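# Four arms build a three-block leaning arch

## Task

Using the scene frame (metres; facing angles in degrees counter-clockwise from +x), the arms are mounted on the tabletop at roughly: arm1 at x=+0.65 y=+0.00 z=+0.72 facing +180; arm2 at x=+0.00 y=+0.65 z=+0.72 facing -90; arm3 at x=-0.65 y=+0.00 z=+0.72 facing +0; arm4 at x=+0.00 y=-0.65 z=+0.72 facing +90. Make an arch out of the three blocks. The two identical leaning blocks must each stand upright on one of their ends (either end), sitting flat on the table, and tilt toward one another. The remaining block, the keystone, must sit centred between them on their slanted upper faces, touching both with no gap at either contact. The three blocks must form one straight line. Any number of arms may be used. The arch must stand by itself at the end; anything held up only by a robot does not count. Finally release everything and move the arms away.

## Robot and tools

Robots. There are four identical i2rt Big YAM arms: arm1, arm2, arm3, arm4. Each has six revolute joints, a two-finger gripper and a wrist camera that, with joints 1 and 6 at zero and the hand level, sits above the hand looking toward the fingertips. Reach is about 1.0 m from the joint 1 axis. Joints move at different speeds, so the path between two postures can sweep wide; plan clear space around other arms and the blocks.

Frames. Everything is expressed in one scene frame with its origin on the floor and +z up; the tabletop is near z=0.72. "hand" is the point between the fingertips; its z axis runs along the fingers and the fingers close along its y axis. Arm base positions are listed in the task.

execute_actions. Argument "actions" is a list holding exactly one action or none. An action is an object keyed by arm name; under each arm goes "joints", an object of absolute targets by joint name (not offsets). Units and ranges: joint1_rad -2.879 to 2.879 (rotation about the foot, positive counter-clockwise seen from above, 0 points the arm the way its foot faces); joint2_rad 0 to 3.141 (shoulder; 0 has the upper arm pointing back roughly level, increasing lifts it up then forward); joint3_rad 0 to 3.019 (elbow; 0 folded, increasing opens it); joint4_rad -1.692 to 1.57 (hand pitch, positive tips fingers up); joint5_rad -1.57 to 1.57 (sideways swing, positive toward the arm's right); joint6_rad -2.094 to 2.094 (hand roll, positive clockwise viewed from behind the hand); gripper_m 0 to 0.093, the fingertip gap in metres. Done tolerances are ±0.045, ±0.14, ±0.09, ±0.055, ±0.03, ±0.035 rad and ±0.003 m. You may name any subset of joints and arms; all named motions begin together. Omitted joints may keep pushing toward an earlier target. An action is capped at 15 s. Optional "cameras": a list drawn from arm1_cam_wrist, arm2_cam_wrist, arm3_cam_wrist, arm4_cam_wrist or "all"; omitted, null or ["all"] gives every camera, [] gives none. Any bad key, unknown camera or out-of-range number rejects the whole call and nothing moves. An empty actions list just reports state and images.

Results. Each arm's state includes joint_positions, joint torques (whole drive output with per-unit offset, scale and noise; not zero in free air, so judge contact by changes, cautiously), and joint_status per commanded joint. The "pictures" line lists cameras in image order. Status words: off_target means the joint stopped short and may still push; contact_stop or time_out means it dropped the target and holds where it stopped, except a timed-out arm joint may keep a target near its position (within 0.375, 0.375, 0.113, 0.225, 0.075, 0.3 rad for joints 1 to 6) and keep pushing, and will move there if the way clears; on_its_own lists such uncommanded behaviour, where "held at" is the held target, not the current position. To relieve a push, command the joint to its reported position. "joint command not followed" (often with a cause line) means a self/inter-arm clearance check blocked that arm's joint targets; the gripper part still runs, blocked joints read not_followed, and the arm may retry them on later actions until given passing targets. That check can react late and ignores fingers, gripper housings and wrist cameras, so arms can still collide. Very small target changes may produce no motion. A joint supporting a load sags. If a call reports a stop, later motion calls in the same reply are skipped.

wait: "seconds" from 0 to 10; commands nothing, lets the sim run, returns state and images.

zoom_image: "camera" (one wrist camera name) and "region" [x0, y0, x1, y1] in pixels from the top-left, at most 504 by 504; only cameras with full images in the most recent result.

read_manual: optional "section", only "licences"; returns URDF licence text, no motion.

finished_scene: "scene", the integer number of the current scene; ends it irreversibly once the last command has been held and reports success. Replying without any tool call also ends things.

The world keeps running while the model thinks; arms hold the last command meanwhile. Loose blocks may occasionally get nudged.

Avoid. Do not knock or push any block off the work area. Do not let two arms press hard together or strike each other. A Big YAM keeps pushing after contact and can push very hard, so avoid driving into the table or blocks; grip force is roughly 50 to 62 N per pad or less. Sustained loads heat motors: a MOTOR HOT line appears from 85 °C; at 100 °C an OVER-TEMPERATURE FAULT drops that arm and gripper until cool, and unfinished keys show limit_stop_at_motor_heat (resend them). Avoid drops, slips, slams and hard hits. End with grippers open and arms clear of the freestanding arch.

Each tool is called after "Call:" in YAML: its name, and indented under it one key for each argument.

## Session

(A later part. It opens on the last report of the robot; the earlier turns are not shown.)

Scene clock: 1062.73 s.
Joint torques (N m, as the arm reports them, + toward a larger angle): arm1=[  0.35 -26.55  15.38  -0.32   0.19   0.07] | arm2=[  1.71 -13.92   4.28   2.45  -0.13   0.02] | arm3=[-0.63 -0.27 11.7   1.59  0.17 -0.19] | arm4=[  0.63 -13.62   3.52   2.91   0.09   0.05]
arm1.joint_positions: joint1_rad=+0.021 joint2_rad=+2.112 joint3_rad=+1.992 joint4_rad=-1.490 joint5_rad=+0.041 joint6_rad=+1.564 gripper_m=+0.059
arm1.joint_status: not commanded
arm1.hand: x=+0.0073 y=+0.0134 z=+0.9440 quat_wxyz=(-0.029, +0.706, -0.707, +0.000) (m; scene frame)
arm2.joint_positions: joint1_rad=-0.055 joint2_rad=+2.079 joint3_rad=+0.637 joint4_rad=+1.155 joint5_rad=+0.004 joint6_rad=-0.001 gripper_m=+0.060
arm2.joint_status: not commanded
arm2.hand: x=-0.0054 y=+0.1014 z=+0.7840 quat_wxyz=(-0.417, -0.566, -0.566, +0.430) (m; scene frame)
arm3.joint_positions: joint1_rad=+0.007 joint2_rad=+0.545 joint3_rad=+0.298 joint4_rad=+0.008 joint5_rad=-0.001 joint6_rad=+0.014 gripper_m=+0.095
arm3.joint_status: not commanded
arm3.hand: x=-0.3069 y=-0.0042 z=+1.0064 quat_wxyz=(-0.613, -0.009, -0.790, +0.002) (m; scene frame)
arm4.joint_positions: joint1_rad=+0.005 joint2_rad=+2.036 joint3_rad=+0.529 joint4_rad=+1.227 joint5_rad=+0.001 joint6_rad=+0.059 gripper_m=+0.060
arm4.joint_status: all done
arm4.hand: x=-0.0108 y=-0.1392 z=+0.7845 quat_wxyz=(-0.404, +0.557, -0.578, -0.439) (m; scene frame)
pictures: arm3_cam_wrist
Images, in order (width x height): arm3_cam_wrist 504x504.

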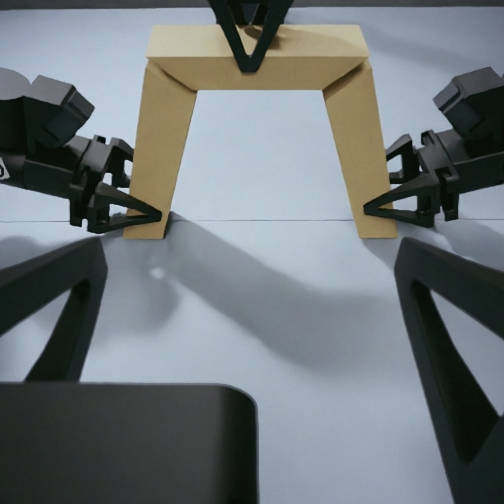

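Call:
execute_actions:
  actions:
    - {"arm1":{"joints":{"joint3_rad":1.995,"joint4_rad":-1.44}}}
  cameras: ["arm3_cam_wrist"]

Call:
zoom_image:
  camera: "arm3_cam_wrist"
  region: [120, 20, 400, 130]

Scene clock: 1083.60 s.
Joint torques (N m, as the arm reports them, + toward a larger angle): arm1=[  0.36 -26.72  10.39   0.57   0.18   0.07] | arm2=[  1.76 -13.85   4.31   2.46  -0.12   0.02] | arm3=[-0.53 -0.46 11.73  1.59  0.17 -0.18] | arm4=[  0.46 -13.86   3.53   2.9    0.09   0.06]
arm1.joint_positions: joint1_rad=+0.021 joint2_rad=+2.112 joint3_rad=+1.992 joint4_rad=-1.450 joint5_rad=+0.041 joint6_rad=+1.564 gripper_m=+0.059
arm1.joint_status: all done
arm1.hand: x=-0.0024 y=+0.0135 z=+0.9438 quat_wxyz=(-0.015, +0.706, -0.708, -0.014) (m; scene frame)
arm2.joint_positions: joint1_rad=-0.055 joint2_rad=+2.079 joint3_rad=+0.637 joint4_rad=+1.155 joint5_rad=+0.004 joint6_rad=-0.001 gripper_m=+0.060
arm2.joint_status: not commanded
arm2.hand: x=-0.0054 y=+0.1014 z=+0.7840 quat_wxyz=(-0.417, -0.566, -0.566, +0.430) (m; scene frame)
arm3.joint_positions: joint1_rad=+0.007 joint2_rad=+0.545 joint3_rad=+0.298 joint4_rad=+0.008 joint5_rad=-0.001 joint6_rad=+0.014 gripper_m=+0.095
arm3.joint_status: not commanded
arm3.hand: x=-0.3069 y=-0.0042 z=+1.0064 quat_wxyz=(-0.613, -0.009, -0.790, +0.002) (m; scene frame)
arm4.joint_positions: joint1_rad=+0.005 joint2_rad=+2.036 joint3_rad=+0.529 joint4_rad=+1.227 joint5_rad=+0.001 joint6_rad=+0.059 gripper_m=+0.060
arm4.joint_status: not commanded
arm4.hand: x=-0.0108 y=-0.1392 z=+0.7845 quat_wxyz=(-0.404, +0.557, -0.578, -0.439) (m; scene frame)
pictures: arm3_cam_wrist
Images, in order (width x height): arm3_cam_wrist 504x504.

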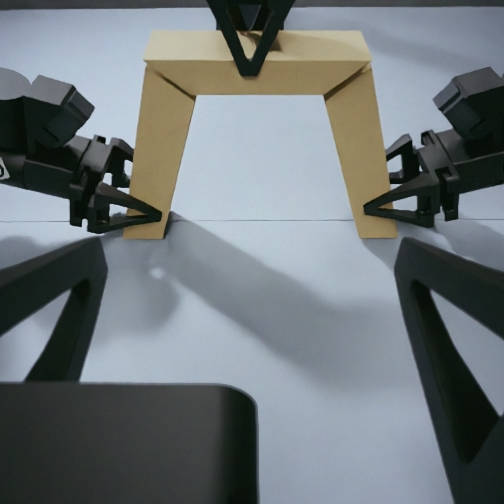

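Region (120, 20, 400, 130) of arm3_cam_wrist's 504x504 image, scaled by 1.800, with more detail than that image has; it fills the top 198 rows of this view, and the rest is white.

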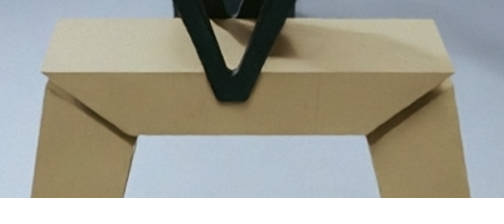

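Call:
execute_actions:
  actions:
    - {"arm1":{"joints":{"joint3_rad":1.975,"joint4_rad":-1.425}}}
  cameras: ["arm3_cam_wrist"]

Call:
zoom_image:
  camera: "arm3_cam_wrist"
  region: [300, 30, 400, 130]

Call:
zoom_image:
  camera: "arm3_cam_wrist"
  region: [120, 30, 220, 130]

Scene clock: 1102.27 s.
Joint torques (N m, as the arm reports them, + toward a larger angle): arm1=[  0.28 -26.68  10.55   0.56   0.18   0.08] | arm2=[  1.82 -13.85   4.34   2.61  -0.09   0.02] | arm3=[-0.55 -0.31 11.73  1.58  0.17 -0.19] | arm4=[  0.54 -13.65   3.56   2.94   0.09   0.05]
arm1.joint_positions: joint1_rad=+0.021 joint2_rad=+2.112 joint3_rad=+1.970 joint4_rad=-1.435 joint5_rad=+0.041 joint6_rad=+1.564 gripper_m=+0.059
arm1.joint_status: all done
arm1.hand: x=+0.0003 y=+0.0135 z=+0.9354 quat_wxyz=(-0.017, +0.706, -0.708, -0.012) (m; scene frame)
arm2.joint_positions: joint1_rad=-0.054 joint2_rad=+2.080 joint3_rad=+0.637 joint4_rad=+1.150 joint5_rad=+0.002 joint6_rad=-0.001 gripper_m=+0.060
arm2.joint_status: not commanded
arm2.hand: x=-0.0050 y=+0.1019 z=+0.7825 quat_wxyz=(-0.416, -0.567, -0.568, +0.428) (m; scene frame)
arm3.joint_positions: joint1_rad=+0.007 joint2_rad=+0.545 joint3_rad=+0.298 joint4_rad=+0.008 joint5_rad=-0.001 joint6_rad=+0.014 gripper_m=+0.095
arm3.joint_status: not commanded
arm3.hand: x=-0.3069 y=-0.0042 z=+1.0064 quat_wxyz=(-0.613, -0.009, -0.790, +0.002) (m; scene frame)
arm4.joint_positions: joint1_rad=+0.005 joint2_rad=+2.036 joint3_rad=+0.529 joint4_rad=+1.227 joint5_rad=+0.001 joint6_rad=+0.059 gripper_m=+0.060
arm4.joint_status: not commanded
arm4.hand: x=-0.0108 y=-0.1392 z=+0.7845 quat_wxyz=(-0.404, +0.557, -0.578, -0.439) (m; scene frame)
pictures: arm3_cam_wrist
Images, in order (width x height): arm3_cam_wrist 504x504.

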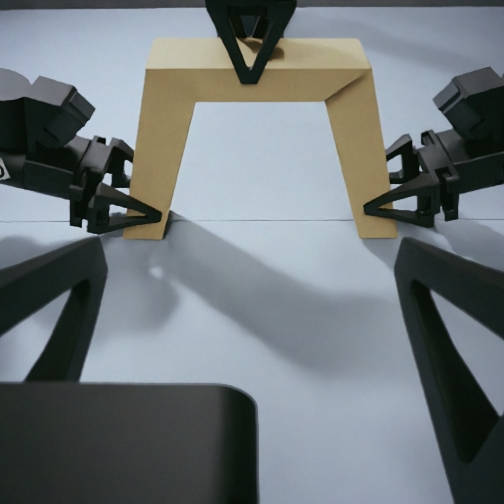

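Region (300, 30, 400, 130) of arm3_cam_wrist's 504x504 image, scaled by 5.040, with more detail than that image has.

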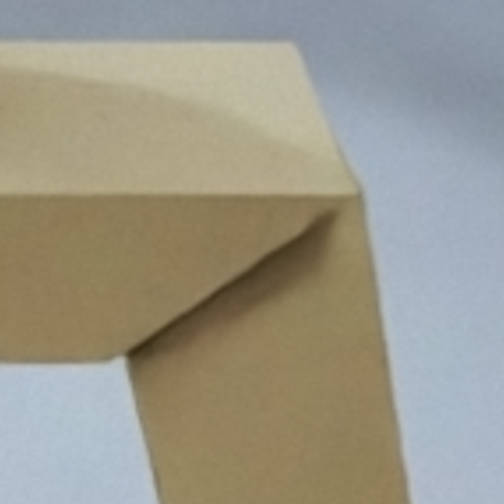

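Region (120, 30, 220, 130) of arm3_cam_wrist's 504x504 image, scaled by 5.040, with more detail than that image has.

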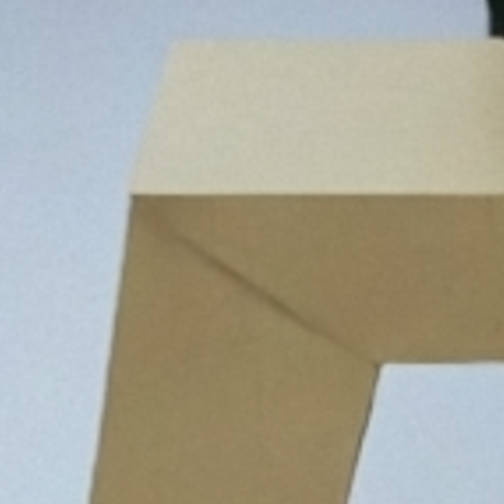

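Call:
execute_actions:
  actions:
    - {"arm1":{"joints":{"gripper_m":0.093}}}
  cameras: ["arm3_cam_wrist","arm1_cam_wrist"]

Call:
zoom_image:
  camera: "arm3_cam_wrist"
  region: [120, 20, 400, 130]

Scene clock: 1115.53 s.
Joint torques (N m, as the arm reports them, + toward a larger angle): arm1=[  0.02 -26.88  10.52   0.54   0.18   0.07] | arm2=[  1.85 -14.04   4.25   2.78  -0.08   0.02] | arm3=[-0.6  -0.37 11.73  1.58  0.16 -0.18] | arm4=[  0.53 -13.61   3.53   2.88   0.09   0.04]
arm1.joint_positions: joint1_rad=+0.021 joint2_rad=+2.112 joint3_rad=+1.970 joint4_rad=-1.435 joint5_rad=+0.041 joint6_rad=+1.564 gripper_m=+0.093
arm1.joint_status: all done
arm1.hand: x=+0.0003 y=+0.0135 z=+0.9354 quat_wxyz=(-0.017, +0.706, -0.708, -0.012) (m; scene frame)
arm2.joint_positions: joint1_rad=-0.054 joint2_rad=+2.080 joint3_rad=+0.637 joint4_rad=+1.147 joint5_rad=+0.002 joint6_rad=-0.002 gripper_m=+0.060
arm2.joint_status: not commanded
arm2.hand: x=-0.0050 y=+0.1022 z=+0.7815 quat_wxyz=(-0.415, -0.568, -0.569, +0.427) (m; scene frame)
arm3.joint_positions: joint1_rad=+0.007 joint2_rad=+0.545 joint3_rad=+0.298 joint4_rad=+0.008 joint5_rad=-0.001 joint6_rad=+0.014 gripper_m=+0.095
arm3.joint_status: not commanded
arm3.hand: x=-0.3069 y=-0.0042 z=+1.0064 quat_wxyz=(-0.613, -0.009, -0.790, +0.002) (m; scene frame)
arm4.joint_positions: joint1_rad=+0.005 joint2_rad=+2.036 joint3_rad=+0.529 joint4_rad=+1.228 joint5_rad=+0.001 joint6_rad=+0.059 gripper_m=+0.060
arm4.joint_status: not commanded
arm4.hand: x=-0.0110 y=-0.1392 z=+0.7847 quat_wxyz=(-0.404, +0.556, -0.578, -0.439) (m; scene frame)
pictures: arm1_cam_wrist, arm3_cam_wrist
Images, in order (width x height): arm1_cam_wrist 504x504, arm3_cam_wrist 504x504.

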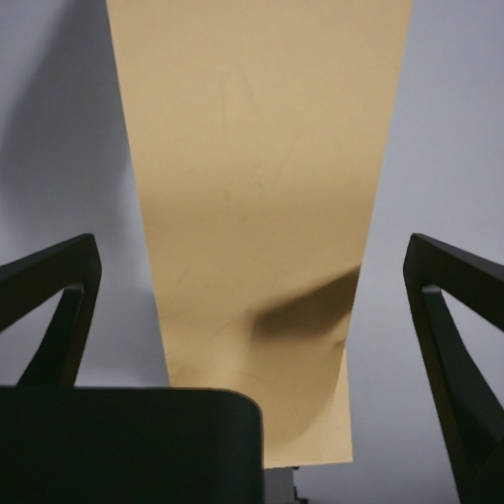

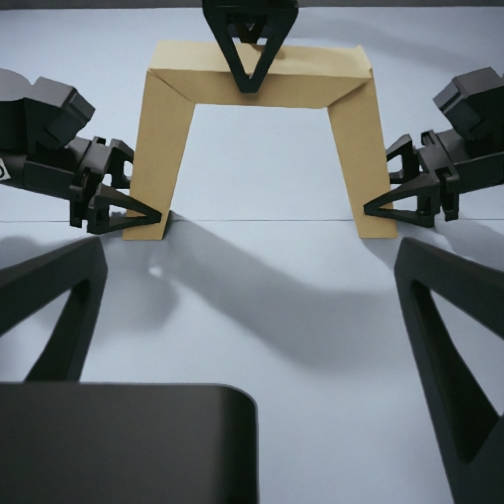

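Region (120, 20, 400, 130) of arm3_cam_wrist's 504x504 image, scaled by 1.800, with more detail than that image has; it fills the top 198 rows of this view, and the rest is white.

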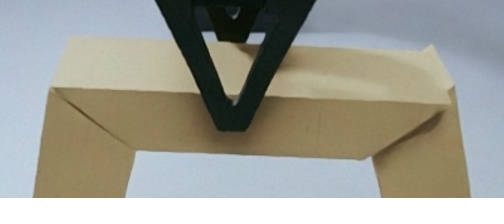

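Call:
execute_actions:
  actions:
    - {"arm4":{"joints":{"joint3_rad":0.555,"joint4_rad":1.205}}}
  cameras: ["arm3_cam_wrist"]

Call:
zoom_image:
  camera: "arm3_cam_wrist"
  region: [120, 20, 400, 250]

Scene clock: 1135.37 s.
Joint torques (N m, as the arm reports them, + toward a larger angle): arm1=[  0.54 -26.66  10.52   0.54   0.18   0.07] | arm2=[  1.73 -14.07   4.25   2.81  -0.08   0.02] | arm3=[-0.56 -0.26 11.73  1.58  0.17 -0.19] | arm4=[  0.41 -13.81   3.54   0.89   0.09   0.05]
arm1.joint_positions: joint1_rad=+0.021 joint2_rad=+2.112 joint3_rad=+1.970 joint4_rad=-1.435 joint5_rad=+0.041 joint6_rad=+1.564 gripper_m=+0.093
arm1.joint_status: not commanded
arm1.hand: x=+0.0003 y=+0.0135 z=+0.9354 quat_wxyz=(-0.017, +0.706, -0.708, -0.012) (m; scene frame)
arm2.joint_positions: joint1_rad=-0.054 joint2_rad=+2.080 joint3_rad=+0.637 joint4_rad=+1.147 joint5_rad=+0.002 joint6_rad=-0.002 gripper_m=+0.060
arm2.joint_status: not commanded
arm2.hand: x=-0.0050 y=+0.1022 z=+0.7815 quat_wxyz=(-0.415, -0.568, -0.569, +0.427) (m; scene frame)
arm3.joint_positions: joint1_rad=+0.007 joint2_rad=+0.545 joint3_rad=+0.298 joint4_rad=+0.008 joint5_rad=-0.001 joint6_rad=+0.014 gripper_m=+0.095
arm3.joint_status: not commanded
arm3.hand: x=-0.3069 y=-0.0042 z=+1.0064 quat_wxyz=(-0.613, -0.009, -0.790, +0.002) (m; scene frame)
arm4.joint_positions: joint1_rad=+0.005 joint2_rad=+2.036 joint3_rad=+0.529 joint4_rad=+1.222 joint5_rad=+0.001 joint6_rad=+0.059 gripper_m=+0.060
arm4.joint_status: all done
arm4.hand: x=-0.0110 y=-0.1392 z=+0.7836 quat_wxyz=(-0.403, +0.557, -0.579, -0.438) (m; scene frame)
pictures: arm3_cam_wrist
Images, in order (width x height): arm3_cam_wrist 504x504.

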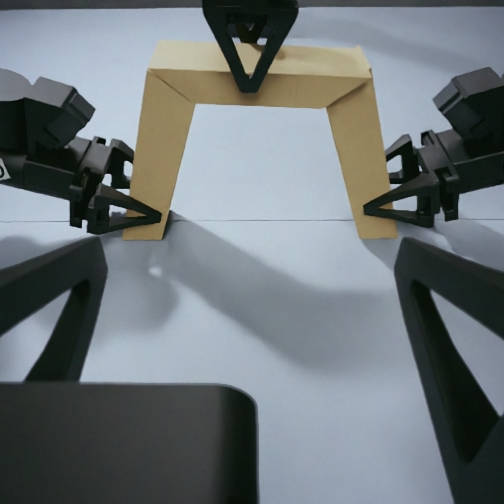

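Region (120, 20, 400, 250) of arm3_cam_wrist's 504x504 image, scaled by 1.800, with more detail than that image has; it fills the top 414 rows of this view, and the rest is white.

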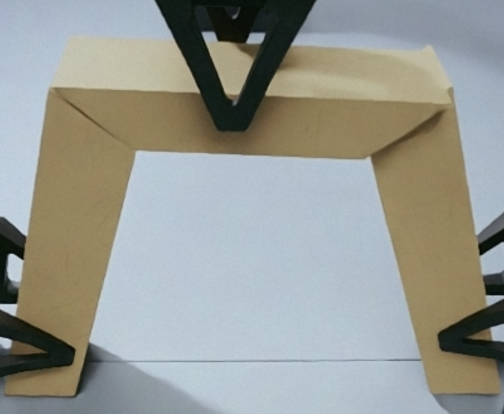

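Call:
execute_actions:
  actions:
    - {"arm4":{"joints":{"joint3_rad":0.58,"joint4_rad":1.205}}}
  cameras: ["arm3_cam_wrist"]

Call:
zoom_image:
  camera: "arm3_cam_wrist"
  region: [120, 20, 400, 250]

Scene clock: 1142.53 s.
Joint torques (N m, as the arm reports them, + toward a larger angle): arm1=[  0.42 -26.7   10.55   0.6    0.19   0.07] | arm2=[  1.74 -14.02   4.26   2.8   -0.09   0.02] | arm3=[-0.5  -0.28 11.73  1.58  0.17 -0.18] | arm4=[  0.6  -13.85   4.25   1.39   0.09   0.05]
arm1.joint_positions: joint1_rad=+0.021 joint2_rad=+2.112 joint3_rad=+1.970 joint4_rad=-1.435 joint5_rad=+0.041 joint6_rad=+1.564 gripper_m=+0.093
arm1.joint_status: not commanded
arm1.hand: x=+0.0003 y=+0.0135 z=+0.9354 quat_wxyz=(-0.017, +0.706, -0.708, -0.012) (m; scene frame)
arm2.joint_positions: joint1_rad=-0.054 joint2_rad=+2.080 joint3_rad=+0.637 joint4_rad=+1.147 joint5_rad=+0.002 joint6_rad=-0.002 gripper_m=+0.060
arm2.joint_status: not commanded
arm2.hand: x=-0.0050 y=+0.1022 z=+0.7815 quat_wxyz=(-0.415, -0.568, -0.569, +0.427) (m; scene frame)
arm3.joint_positions: joint1_rad=+0.007 joint2_rad=+0.545 joint3_rad=+0.298 joint4_rad=+0.008 joint5_rad=-0.001 joint6_rad=+0.014 gripper_m=+0.095
arm3.joint_status: not commanded
arm3.hand: x=-0.3069 y=-0.0042 z=+1.0064 quat_wxyz=(-0.613, -0.009, -0.790, +0.002) (m; scene frame)
arm4.joint_positions: joint1_rad=+0.005 joint2_rad=+2.036 joint3_rad=+0.544 joint4_rad=+1.209 joint5_rad=+0.001 joint6_rad=+0.059 gripper_m=+0.060
arm4.joint_status: all done
arm4.hand: x=-0.0112 y=-0.1336 z=+0.7843 quat_wxyz=(-0.403, +0.557, -0.579, -0.438) (m; scene frame)
pictures: arm3_cam_wrist
Images, in order (width x height): arm3_cam_wrist 504x504.

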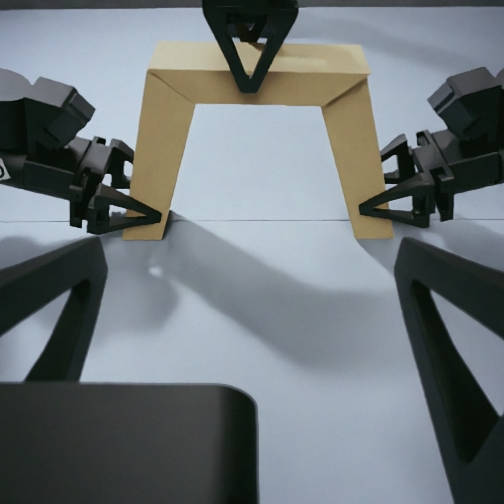

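Region (120, 20, 400, 250) of arm3_cam_wrist's 504x504 image, scaled by 1.800, with more detail than that image has; it fills the top 414 rows of this view, and the rest is white.

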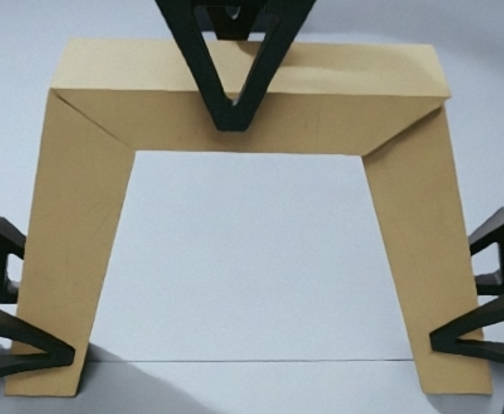

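Call:
zoom_image:
  camera: "arm3_cam_wrist"
  region: [300, 30, 400, 130]

Call:
zoom_image:
  camera: "arm3_cam_wrist"
  region: [120, 30, 220, 130]

Region (300, 30, 400, 130) of arm3_cam_wrist's 504x504 image, scaled by 5.040, with more detail than that image has.

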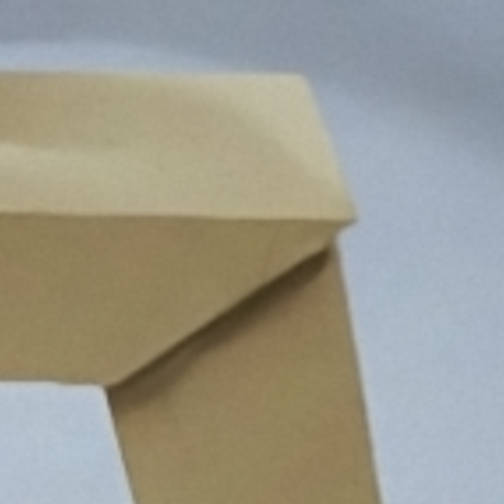

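Region (120, 30, 220, 130) of arm3_cam_wrist's 504x504 image, scaled by 5.040, with more detail than that image has.

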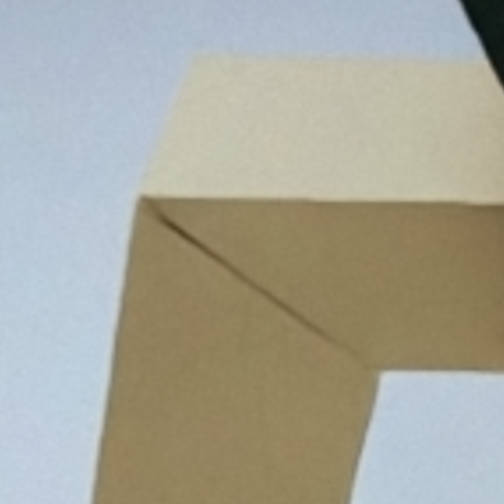

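Call:
execute_actions:
  actions:
    - {"arm1":{"joints":{"joint3_rad":2.2,"joint4_rad":-1.655}}}
  cameras: ["arm3_cam_wrist","arm1_cam_wrist"]

Scene clock: 1171.10 s.
Joint torques (N m, as the arm reports them, + toward a larger angle): arm1=[  0.48 -24.44  13.4   -0.23   0.18   0.07] | arm2=[  1.9  -13.9    4.28   2.82  -0.08   0.02] | arm3=[-0.56 -0.19 11.73  1.58  0.17 -0.18] | arm4=[  0.54 -13.9    4.27   1.38   0.09   0.05]
arm1.joint_positions: joint1_rad=+0.021 joint2_rad=+2.089 joint3_rad=+2.164 joint4_rad=-1.646 joint5_rad=+0.041 joint6_rad=+1.564 gripper_m=+0.093
arm1.joint_status: all done
arm1.hand: x=+0.0025 y=+0.0135 z=+1.0237 quat_wxyz=(-0.015, +0.706, -0.708, -0.014) (m; scene frame)
arm2.joint_positions: joint1_rad=-0.054 joint2_rad=+2.080 joint3_rad=+0.637 joint4_rad=+1.147 joint5_rad=+0.002 joint6_rad=-0.002 gripper_m=+0.060
arm2.joint_status: not commanded
arm2.hand: x=-0.0050 y=+0.1022 z=+0.7815 quat_wxyz=(-0.415, -0.568, -0.569, +0.427) (m; scene frame)
arm3.joint_positions: joint1_rad=+0.007 joint2_rad=+0.545 joint3_rad=+0.298 joint4_rad=+0.008 joint5_rad=-0.001 joint6_rad=+0.014 gripper_m=+0.095
arm3.joint_status: not commanded
arm3.hand: x=-0.3069 y=-0.0042 z=+1.0064 quat_wxyz=(-0.613, -0.009, -0.790, +0.002) (m; scene frame)
arm4.joint_positions: joint1_rad=+0.005 joint2_rad=+2.036 joint3_rad=+0.544 joint4_rad=+1.209 joint5_rad=+0.001 joint6_rad=+0.059 gripper_m=+0.060
arm4.joint_status: not commanded
arm4.hand: x=-0.0112 y=-0.1336 z=+0.7843 quat_wxyz=(-0.403, +0.557, -0.579, -0.438) (m; scene frame)
pictures: arm1_cam_wrist, arm3_cam_wrist
Images, in order (width x height): arm1_cam_wrist 504x504, arm3_cam_wrist 504x504.

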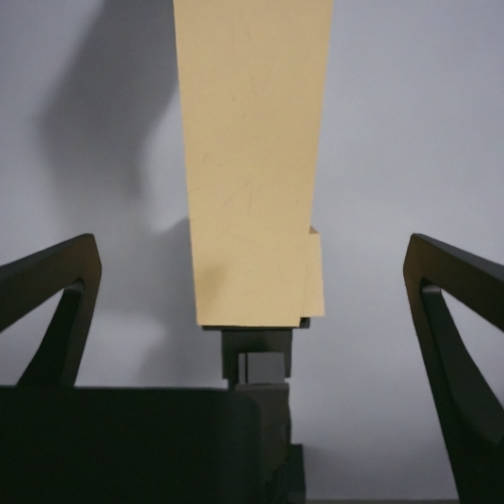

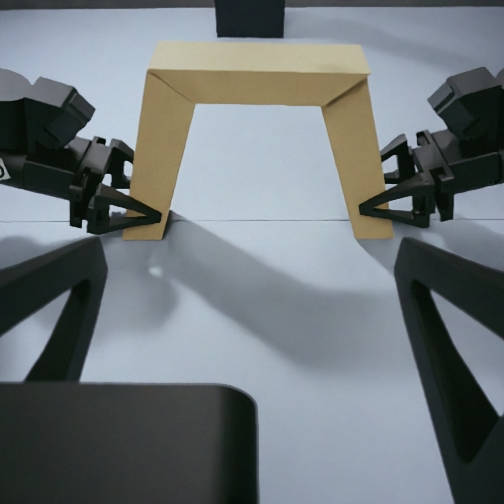

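Call:
zoom_image:
  camera: "arm3_cam_wrist"
  region: [120, 20, 400, 250]

Region (120, 20, 400, 250) of arm3_cam_wrist's 504x504 image, scaled by 1.800, with more detail than that image has; it fills the top 414 rows of this view, and the rest is white.

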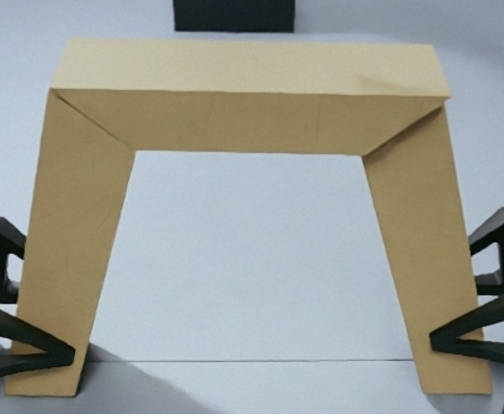

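Call:
execute_actions:
  actions:
    - {"arm1":{"joints":{"joint3_rad":1.985,"joint4_rad":-1.44,"joint6_rad":1.51}}}
  cameras: ["arm3_cam_wrist","arm1_cam_wrist"]

Scene clock: 1212.50 s.
Joint torques (N m, as the arm reports them, + toward a larger angle): arm1=[  0.43 -25.13  10.77   0.63   0.18  -0.09] | arm2=[  1.86 -13.97   4.29   2.81  -0.09   0.03] | arm3=[-0.5  -0.34 11.73  1.59  0.16 -0.19] | arm4=[  0.57 -13.86   4.3    1.37   0.09   0.05]
arm1.joint_positions: joint1_rad=+0.021 joint2_rad=+2.096 joint3_rad=+1.978 joint4_rad=-1.450 joint5_rad=+0.041 joint6_rad=+1.519 gripper_m=+0.093
arm1.joint_status: all done
arm1.hand: x=+0.0016 y=+0.0135 z=+0.9484 quat_wxyz=(-0.015, +0.722, -0.692, -0.015) (m; scene frame)
arm2.joint_positions: joint1_rad=-0.054 joint2_rad=+2.080 joint3_rad=+0.637 joint4_rad=+1.147 joint5_rad=+0.002 joint6_rad=-0.002 gripper_m=+0.060
arm2.joint_status: not commanded
arm2.hand: x=-0.0050 y=+0.1022 z=+0.7815 quat_wxyz=(-0.415, -0.568, -0.569, +0.427) (m; scene frame)
arm3.joint_positions: joint1_rad=+0.007 joint2_rad=+0.545 joint3_rad=+0.298 joint4_rad=+0.008 joint5_rad=-0.001 joint6_rad=+0.014 gripper_m=+0.095
arm3.joint_status: not commanded
arm3.hand: x=-0.3069 y=-0.0042 z=+1.0064 quat_wxyz=(-0.613, -0.009, -0.790, +0.002) (m; scene frame)
arm4.joint_positions: joint1_rad=+0.005 joint2_rad=+2.036 joint3_rad=+0.544 joint4_rad=+1.209 joint5_rad=+0.001 joint6_rad=+0.059 gripper_m=+0.060
arm4.joint_status: not commanded
arm4.hand: x=-0.0112 y=-0.1336 z=+0.7843 quat_wxyz=(-0.403, +0.557, -0.579, -0.438) (m; scene frame)
pictures: arm1_cam_wrist, arm3_cam_wrist
Images, in order (width x height): arm1_cam_wrist 504x504, arm3_cam_wrist 504x504.

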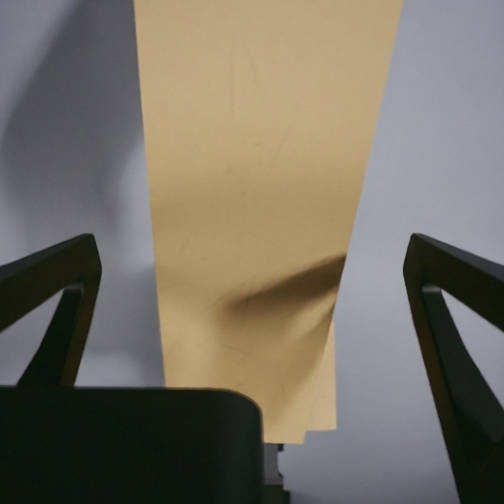

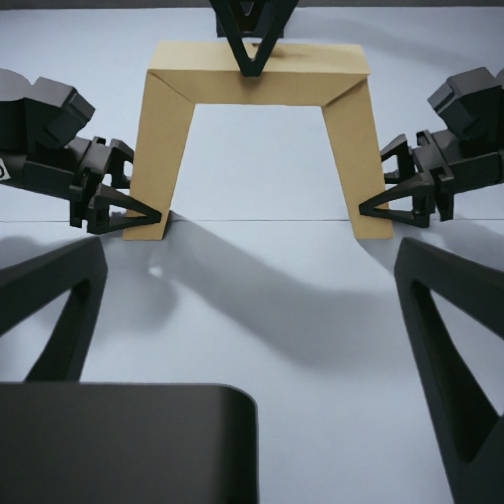

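Call:
zoom_image:
  camera: "arm1_cam_wrist"
  region: [240, 280, 400, 460]

Region (240, 280, 400, 460) of arm1_cam_wrist's 504x504 image, scaled by 2.800, with more detail than that image has.

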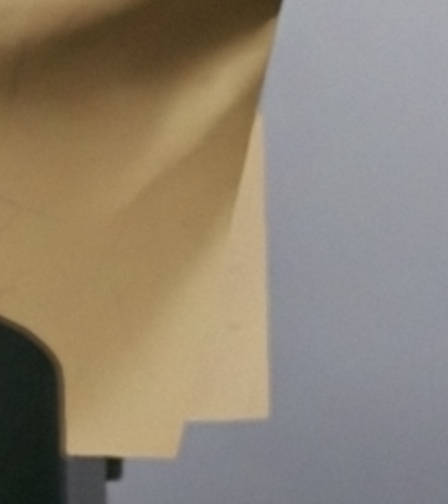

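Call:
execute_actions:
  actions:
    - {"arm1":{"joints":{"joint3_rad":1.953,"joint4_rad":-1.425}}}
  cameras: ["arm3_cam_wrist","arm1_cam_wrist"]

Scene clock: 1276.97 s.
Joint torques (N m, as the arm reports them, + toward a larger angle): arm1=[  0.21 -25.02  10.15   0.6    0.17  -0.1 ] | arm2=[  1.72 -13.98   4.3    2.81  -0.08   0.01] | arm3=[-0.57 -0.31 11.74  1.56  0.17 -0.19] | arm4=[  0.56 -13.98   4.23   1.4    0.09   0.05]
arm1.joint_positions: joint1_rad=+0.021 joint2_rad=+2.096 joint3_rad=+1.952 joint4_rad=-1.435 joint5_rad=+0.041 joint6_rad=+1.518 gripper_m=+0.093
arm1.joint_status: all done
arm1.hand: x=+0.0056 y=+0.0135 z=+0.9385 quat_wxyz=(-0.018, +0.722, -0.691, -0.011) (m; scene frame)
arm2.joint_positions: joint1_rad=-0.054 joint2_rad=+2.080 joint3_rad=+0.637 joint4_rad=+1.147 joint5_rad=+0.002 joint6_rad=-0.002 gripper_m=+0.060
arm2.joint_status: not commanded
arm2.hand: x=-0.0050 y=+0.1022 z=+0.7815 quat_wxyz=(-0.415, -0.568, -0.569, +0.427) (m; scene frame)
arm3.joint_positions: joint1_rad=+0.007 joint2_rad=+0.545 joint3_rad=+0.298 joint4_rad=+0.008 joint5_rad=-0.001 joint6_rad=+0.014 gripper_m=+0.095
arm3.joint_status: not commanded
arm3.hand: x=-0.3069 y=-0.0042 z=+1.0064 quat_wxyz=(-0.613, -0.009, -0.790, +0.002) (m; scene frame)
arm4.joint_positions: joint1_rad=+0.005 joint2_rad=+2.036 joint3_rad=+0.544 joint4_rad=+1.209 joint5_rad=+0.001 joint6_rad=+0.059 gripper_m=+0.060
arm4.joint_status: not commanded
arm4.hand: x=-0.0112 y=-0.1336 z=+0.7843 quat_wxyz=(-0.403, +0.557, -0.579, -0.438) (m; scene frame)
pictures: arm1_cam_wrist, arm3_cam_wrist
Images, in order (width x height): arm1_cam_wrist 504x504, arm3_cam_wrist 504x504.

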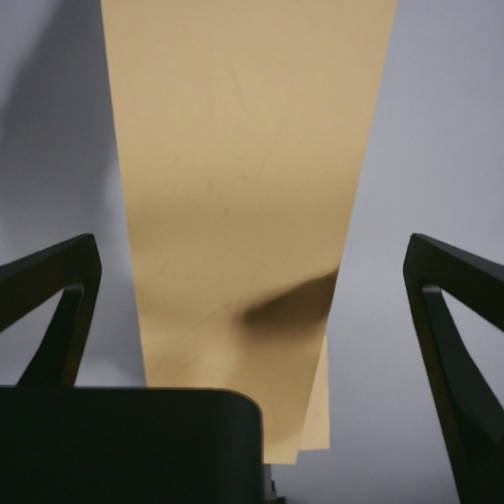

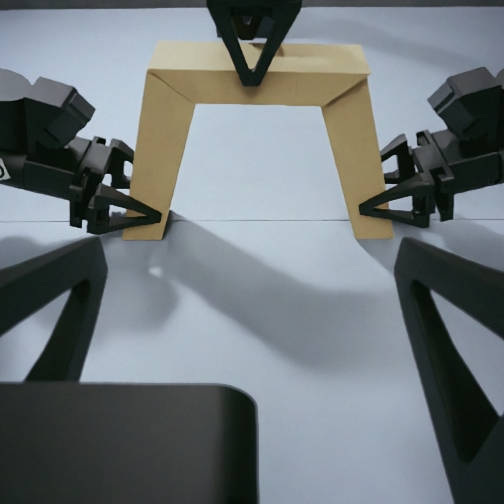

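Call:
execute_actions:
  actions:
    - {"arm1":{"joints":{"gripper_m":0.04}}}
  cameras: ["arm3_cam_wrist","arm1_cam_wrist"]

Call:
zoom_image:
  camera: "arm3_cam_wrist"
  region: [120, 20, 400, 250]

Scene clock: 1282.83 s.
Joint torques (N m, as the arm reports them, + toward a larger angle): arm1=[  0.42 -24.76  10.26   0.47   0.17  -0.08] | arm2=[  1.7  -13.98   4.33   2.84  -0.06   0.03] | arm3=[-0.66 -0.27 11.7   1.6   0.17 -0.19] | arm4=[  0.6  -13.87   4.23   1.42   0.08   0.03]
arm1.joint_positions: joint1_rad=+0.021 joint2_rad=+2.096 joint3_rad=+1.952 joint4_rad=-1.432 joint5_rad=+0.042 joint6_rad=+1.518 gripper_m=+0.059
arm1.joint_status: gripper_m off_target (ended at +0.059, target +0.040)
arm1.hand: x=+0.0049 y=+0.0136 z=+0.9383 quat_wxyz=(-0.018, +0.722, -0.691, -0.012) (m; scene frame)
arm2.joint_positions: joint1_rad=-0.054 joint2_rad=+2.081 joint3_rad=+0.637 joint4_rad=+1.146 joint5_rad=+0.002 joint6_rad=-0.002 gripper_m=+0.060
arm2.joint_status: not commanded
arm2.hand: x=-0.0047 y=+0.1023 z=+0.7810 quat_wxyz=(-0.415, -0.568, -0.569, +0.426) (m; scene frame)
arm3.joint_positions: joint1_rad=+0.007 joint2_rad=+0.545 joint3_rad=+0.298 joint4_rad=+0.008 joint5_rad=-0.001 joint6_rad=+0.014 gripper_m=+0.095
arm3.joint_status: not commanded
arm3.hand: x=-0.3069 y=-0.0042 z=+1.0064 quat_wxyz=(-0.613, -0.009, -0.790, +0.002) (m; scene frame)
arm4.joint_positions: joint1_rad=+0.005 joint2_rad=+2.036 joint3_rad=+0.544 joint4_rad=+1.209 joint5_rad=+0.001 joint6_rad=+0.060 gripper_m=+0.060
arm4.joint_status: not commanded
arm4.hand: x=-0.0112 y=-0.1334 z=+0.7843 quat_wxyz=(-0.403, +0.557, -0.579, -0.438) (m; scene frame)
pictures: arm1_cam_wrist, arm3_cam_wrist
Images, in order (width x height): arm1_cam_wrist 504x504, arm3_cam_wrist 504x504.

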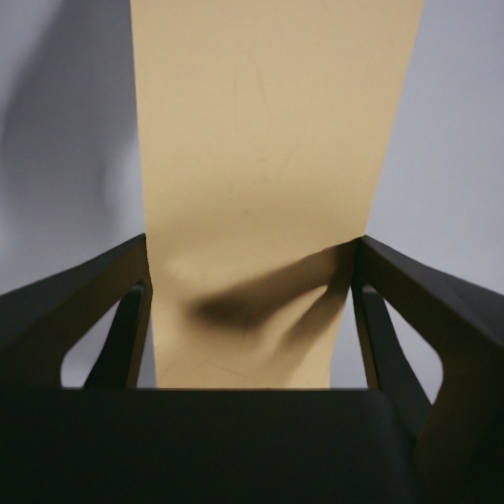

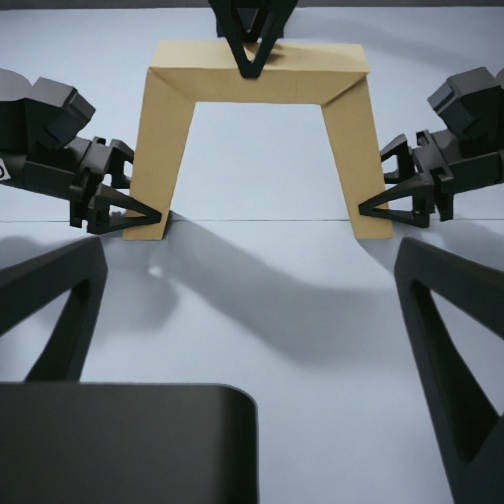

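Region (120, 20, 400, 250) of arm3_cam_wrist's 504x504 image, scaled by 1.800, with more detail than that image has; it fills the top 414 rows of this view, and the rest is white.

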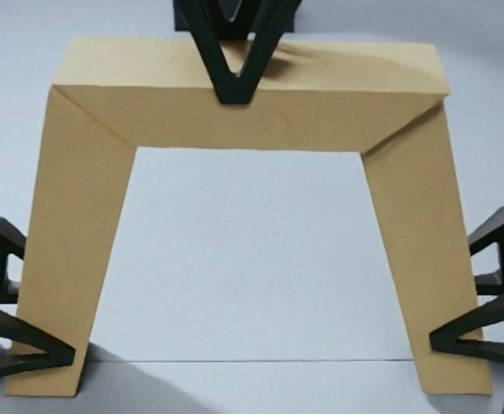

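Call:
execute_actions:
  actions:
    - {"arm1":{"joints":{"gripper_m":0.08}}}
  cameras: []

Call:
execute_actions:
  actions:
    - {"arm1":{"joints":{"joint3_rad":1.92,"joint4_rad":-1.39}}}
  cameras: ["arm3_cam_wrist","arm1_cam_wrist"]

Scene clock: 1291.40 s.
Joint torques (N m, as the arm reports them, + toward a larger angle): arm1=[  0.32 -25.08  10.26   0.45   0.16  -0.06] | arm2=[  1.96 -13.98   4.31   2.85  -0.05   0.03] | arm3=[-0.57 -0.27 11.7   1.6   0.17 -0.18] | arm4=[  0.58 -13.92   4.26   1.39   0.08   0.05]
arm1.joint_positions: joint1_rad=+0.021 joint2_rad=+2.096 joint3_rad=+1.952 joint4_rad=-1.432 joint5_rad=+0.042 joint6_rad=+1.517 gripper_m=+0.080
arm1.joint_status: all done
arm1.hand: x=+0.0049 y=+0.0136 z=+0.9383 quat_wxyz=(-0.018, +0.722, -0.691, -0.012) (m; scene frame)
arm2.joint_positions: joint1_rad=-0.054 joint2_rad=+2.081 joint3_rad=+0.637 joint4_rad=+1.146 joint5_rad=+0.002 joint6_rad=-0.002 gripper_m=+0.060
arm2.joint_status: not commanded
arm2.hand: x=-0.0047 y=+0.1023 z=+0.7810 quat_wxyz=(-0.415, -0.568, -0.569, +0.426) (m; scene frame)
arm3.joint_positions: joint1_rad=+0.007 joint2_rad=+0.545 joint3_rad=+0.298 joint4_rad=+0.008 joint5_rad=-0.001 joint6_rad=+0.014 gripper_m=+0.095
arm3.joint_status: not commanded
arm3.hand: x=-0.3069 y=-0.0042 z=+1.0064 quat_wxyz=(-0.613, -0.009, -0.790, +0.002) (m; scene frame)
arm4.joint_positions: joint1_rad=+0.005 joint2_rad=+2.036 joint3_rad=+0.544 joint4_rad=+1.209 joint5_rad=+0.001 joint6_rad=+0.060 gripper_m=+0.060
arm4.joint_status: not commanded
arm4.hand: x=-0.0112 y=-0.1334 z=+0.7843 quat_wxyz=(-0.403, +0.557, -0.579, -0.438) (m; scene frame)
pictures: none
No camera images: the call's "cameras" was empty. Leave "cameras" out to get every camera's image.

Scene clock: 1292.00 s.
Joint torques (N m, as the arm reports them, + toward a larger angle): arm1=[  0.2  -24.92  10.23   0.63   0.17  -0.09] | arm2=[  1.74 -13.91   4.29   2.87  -0.05   0.03] | arm3=[-0.57 -0.19 11.71  1.59  0.17 -0.18] | arm4=[  0.6  -13.89   4.24   1.42   0.07   0.04]
arm1.joint_positions: joint1_rad=+0.021 joint2_rad=+2.096 joint3_rad=+1.918 joint4_rad=-1.400 joint5_rad=+0.042 joint6_rad=+1.517 gripper_m=+0.080
arm1.joint_status: all done
arm1.hand: x=+0.0074 y=+0.0135 z=+0.9258 quat_wxyz=(-0.018, +0.722, -0.691, -0.011) (m; scene frame)
arm2.joint_positions: joint1_rad=-0.054 joint2_rad=+2.081 joint3_rad=+0.637 joint4_rad=+1.146 joint5_rad=+0.002 joint6_rad=-0.002 gripper_m=+0.060
arm2.joint_status: not commanded
arm2.hand: x=-0.0047 y=+0.1023 z=+0.7810 quat_wxyz=(-0.415, -0.568, -0.569, +0.426) (m; scene frame)
arm3.joint_positions: joint1_rad=+0.007 joint2_rad=+0.545 joint3_rad=+0.298 joint4_rad=+0.008 joint5_rad=-0.001 joint6_rad=+0.014 gripper_m=+0.095
arm3.joint_status: not commanded
arm3.hand: x=-0.3069 y=-0.0042 z=+1.0064 quat_wxyz=(-0.613, -0.009, -0.790, +0.002) (m; scene frame)
arm4.joint_positions: joint1_rad=+0.005 joint2_rad=+2.036 joint3_rad=+0.544 joint4_rad=+1.209 joint5_rad=+0.001 joint6_rad=+0.060 gripper_m=+0.060
arm4.joint_status: not commanded
arm4.hand: x=-0.0112 y=-0.1334 z=+0.7843 quat_wxyz=(-0.403, +0.557, -0.579, -0.438) (m; scene frame)
pictures: arm1_cam_wrist, arm3_cam_wrist
Images, in order (width x height): arm1_cam_wrist 504x504, arm3_cam_wrist 504x504.

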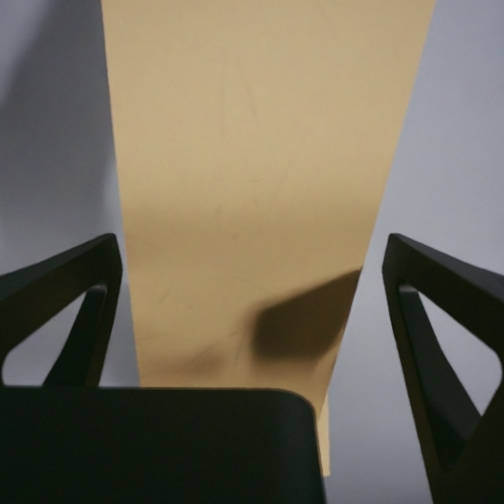

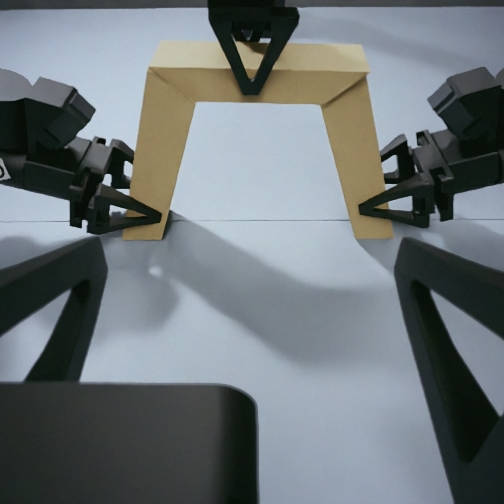

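Call:
execute_actions:
  actions:
    - {"arm1":{"joints":{"gripper_m":0.03}}}
  cameras: ["arm3_cam_wrist","arm1_cam_wrist"]

Call:
zoom_image:
  camera: "arm3_cam_wrist"
  region: [120, 20, 400, 250]

Scene clock: 1296.33 s.
Joint torques (N m, as the arm reports them, + toward a larger angle): arm1=[  0.25 -24.97  10.21   0.48   0.16  -0.06] | arm2=[  1.72 -13.96   4.26   2.86  -0.06   0.03] | arm3=[-0.52 -0.26 11.73  1.56  0.17 -0.18] | arm4=[  0.45 -13.73   4.22   1.4    0.07   0.05]
arm1.joint_positions: joint1_rad=+0.021 joint2_rad=+2.096 joint3_rad=+1.918 joint4_rad=-1.398 joint5_rad=+0.042 joint6_rad=+1.517 gripper_m=+0.060
arm1.joint_status: gripper_m off_target (ended at +0.060, target +0.030)
arm1.hand: x=+0.0068 y=+0.0136 z=+0.9258 quat_wxyz=(-0.018, +0.723, -0.691, -0.012) (m; scene frame)
arm2.joint_positions: joint1_rad=-0.054 joint2_rad=+2.081 joint3_rad=+0.637 joint4_rad=+1.145 joint5_rad=+0.002 joint6_rad=-0.003 gripper_m=+0.060
arm2.joint_status: not commanded
arm2.hand: x=-0.0047 y=+0.1023 z=+0.7809 quat_wxyz=(-0.414, -0.568, -0.570, +0.426) (m; scene frame)
arm3.joint_positions: joint1_rad=+0.007 joint2_rad=+0.545 joint3_rad=+0.298 joint4_rad=+0.008 joint5_rad=-0.001 joint6_rad=+0.014 gripper_m=+0.095
arm3.joint_status: not commanded
arm3.hand: x=-0.3069 y=-0.0042 z=+1.0064 quat_wxyz=(-0.613, -0.009, -0.790, +0.002) (m; scene frame)
arm4.joint_positions: joint1_rad=+0.005 joint2_rad=+2.036 joint3_rad=+0.545 joint4_rad=+1.209 joint5_rad=+0.001 joint6_rad=+0.060 gripper_m=+0.060
arm4.joint_status: not commanded
arm4.hand: x=-0.0111 y=-0.1333 z=+0.7843 quat_wxyz=(-0.403, +0.557, -0.579, -0.438) (m; scene frame)
pictures: arm1_cam_wrist, arm3_cam_wrist
Images, in order (width x height): arm1_cam_wrist 504x504, arm3_cam_wrist 504x504.

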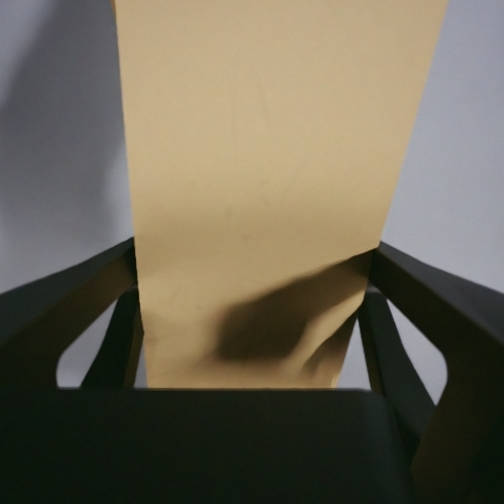

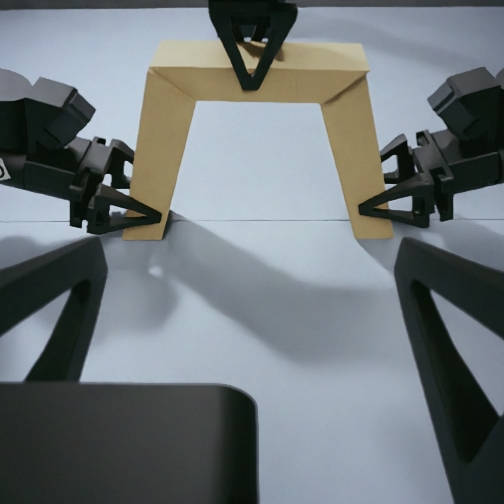

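Region (120, 20, 400, 250) of arm3_cam_wrist's 504x504 image, scaled by 1.800, with more detail than that image has; it fills the top 414 rows of this view, and the rest is white.

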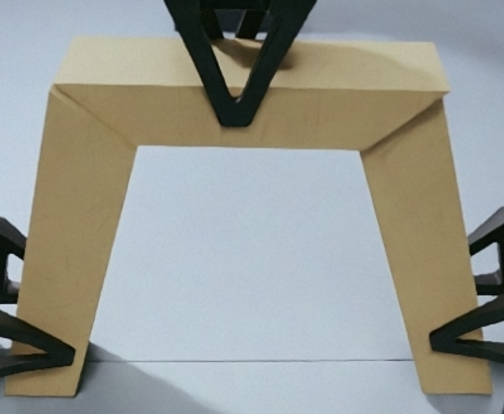

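Call:
execute_actions:
  actions:
    - {"arm1":{"joints":{"joint6_rad":1.465}}}
  cameras: ["arm3_cam_wrist","arm1_cam_wrist"]

Call:
zoom_image:
  camera: "arm3_cam_wrist"
  region: [120, 20, 400, 250]

Scene clock: 1303.30 s.
Joint torques (N m, as the arm reports them, + toward a larger angle): arm1=[  0.25 -25.01  10.21   0.51   0.15  -0.21] | arm2=[  1.79 -14.03   4.27   2.9   -0.05   0.02] | arm3=[-0.55 -0.25 11.72  1.56  0.17 -0.18] | arm4=[  0.58 -13.91   4.25   1.4    0.07   0.04]
arm1.joint_positions: joint1_rad=+0.021 joint2_rad=+2.096 joint3_rad=+1.918 joint4_rad=-1.398 joint5_rad=+0.042 joint6_rad=+1.488 gripper_m=+0.060
arm1.joint_status: all done
arm1.hand: x=+0.0068 y=+0.0136 z=+0.9258 quat_wxyz=(-0.018, +0.733, -0.680, -0.012) (m; scene frame)
arm2.joint_positions: joint1_rad=-0.054 joint2_rad=+2.081 joint3_rad=+0.637 joint4_rad=+1.145 joint5_rad=+0.002 joint6_rad=-0.002 gripper_m=+0.060
arm2.joint_status: not commanded
arm2.hand: x=-0.0047 y=+0.1024 z=+0.7807 quat_wxyz=(-0.414, -0.568, -0.570, +0.426) (m; scene frame)
arm3.joint_positions: joint1_rad=+0.007 joint2_rad=+0.545 joint3_rad=+0.298 joint4_rad=+0.008 joint5_rad=-0.001 joint6_rad=+0.014 gripper_m=+0.095
arm3.joint_status: not commanded
arm3.hand: x=-0.3069 y=-0.0042 z=+1.0064 quat_wxyz=(-0.613, -0.009, -0.790, +0.002) (m; scene frame)
arm4.joint_positions: joint1_rad=+0.005 joint2_rad=+2.036 joint3_rad=+0.545 joint4_rad=+1.209 joint5_rad=+0.001 joint6_rad=+0.060 gripper_m=+0.060
arm4.joint_status: not commanded
arm4.hand: x=-0.0111 y=-0.1333 z=+0.7843 quat_wxyz=(-0.403, +0.557, -0.579, -0.438) (m; scene frame)
pictures: arm1_cam_wrist, arm3_cam_wrist
Images, in order (width x height): arm1_cam_wrist 504x504, arm3_cam_wrist 504x504.

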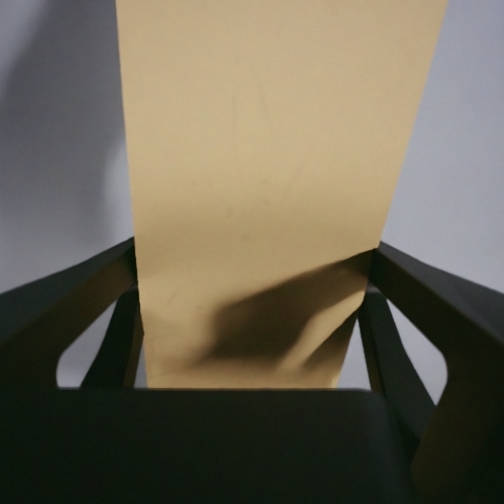

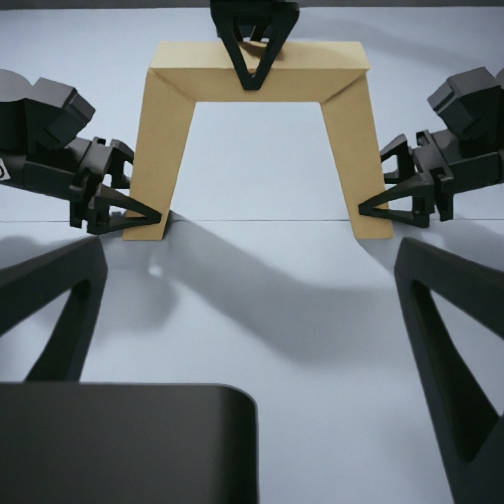

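Region (120, 20, 400, 250) of arm3_cam_wrist's 504x504 image, scaled by 1.800, with more detail than that image has; it fills the top 414 rows of this view, and the rest is white.

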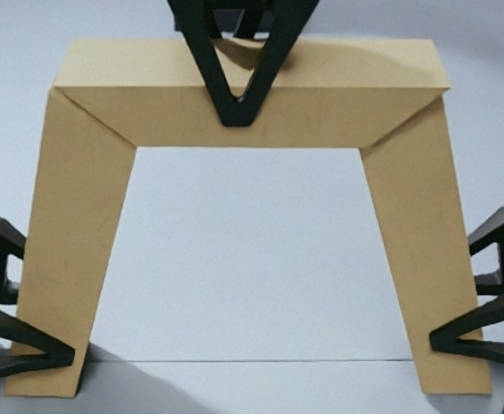

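Call:
zoom_image:
  camera: "arm3_cam_wrist"
  region: [300, 30, 400, 130]

Call:
zoom_image:
  camera: "arm3_cam_wrist"
  region: [120, 30, 220, 130]

Region (300, 30, 400, 130) of arm3_cam_wrist's 504x504 image, scaled by 5.040, with more detail than that image has.

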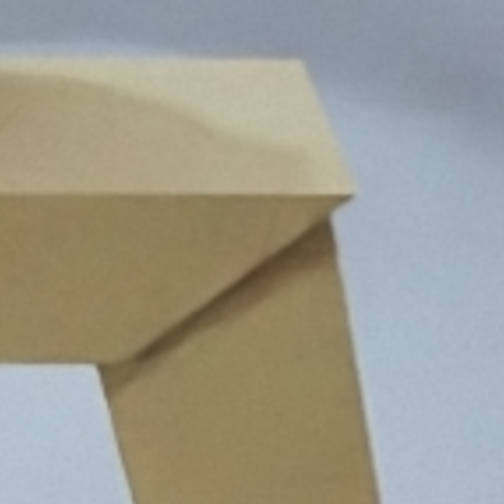

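Region (120, 30, 220, 130) of arm3_cam_wrist's 504x504 image, scaled by 5.040, with more detail than that image has.

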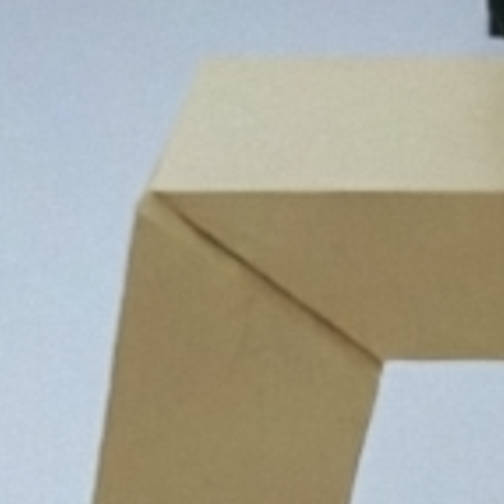

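Call:
execute_actions:
  actions:
    - {"arm2":{"joints":{"joint2_rad":2.105,"joint4_rad":1.175}}}
  cameras: ["arm3_cam_wrist"]

Call:
zoom_image:
  camera: "arm3_cam_wrist"
  region: [120, 20, 400, 250]

Scene clock: 1330.80 s.
Joint torques (N m, as the arm reports them, + toward a larger angle): arm1=[  0.37 -24.89  10.25   0.54   0.17  -0.19] | arm2=[  1.78 -11.73   4.23   2.93  -0.05   0.01] | arm3=[-0.61 -0.32 11.72  1.6   0.16 -0.18] | arm4=[  0.46 -13.78   4.26   1.42   0.06   0.05]
arm1.joint_positions: joint1_rad=+0.021 joint2_rad=+2.096 joint3_rad=+1.918 joint4_rad=-1.398 joint5_rad=+0.042 joint6_rad=+1.482 gripper_m=+0.060
arm1.joint_status: not commanded
arm1.hand: x=+0.0068 y=+0.0136 z=+0.9258 quat_wxyz=(-0.018, +0.734, -0.678, -0.012) (m; scene frame)
arm2.joint_positions: joint1_rad=-0.054 joint2_rad=+2.086 joint3_rad=+0.637 joint4_rad=+1.148 joint5_rad=+0.002 joint6_rad=-0.001 gripper_m=+0.060
arm2.joint_status: all done
arm2.hand: x=-0.0047 y=+0.1029 z=+0.7790 quat_wxyz=(-0.414, -0.569, -0.570, +0.425) (m; scene frame)
arm3.joint_positions: joint1_rad=+0.007 joint2_rad=+0.545 joint3_rad=+0.298 joint4_rad=+0.008 joint5_rad=-0.001 joint6_rad=+0.014 gripper_m=+0.095
arm3.joint_status: not commanded
arm3.hand: x=-0.3069 y=-0.0042 z=+1.0064 quat_wxyz=(-0.613, -0.009, -0.790, +0.002) (m; scene frame)
arm4.joint_positions: joint1_rad=+0.005 joint2_rad=+2.036 joint3_rad=+0.545 joint4_rad=+1.209 joint5_rad=+0.001 joint6_rad=+0.061 gripper_m=+0.060
arm4.joint_status: not commanded
arm4.hand: x=-0.0111 y=-0.1333 z=+0.7843 quat_wxyz=(-0.403, +0.557, -0.579, -0.438) (m; scene frame)
pictures: arm3_cam_wrist
Images, in order (width x height): arm3_cam_wrist 504x504.

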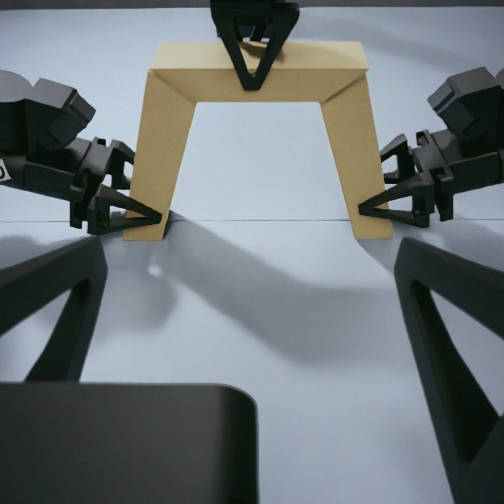

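Region (120, 20, 400, 250) of arm3_cam_wrist's 504x504 image, scaled by 1.800, with more detail than that image has; it fills the top 414 rows of this view, and the rest is white.

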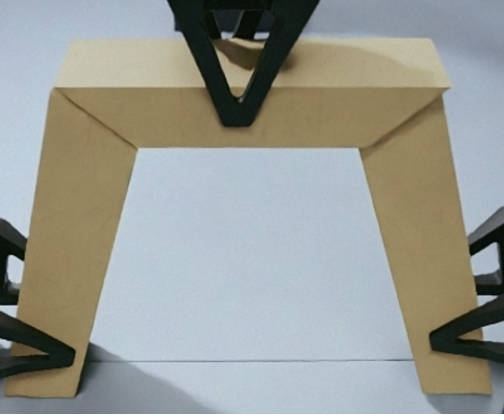

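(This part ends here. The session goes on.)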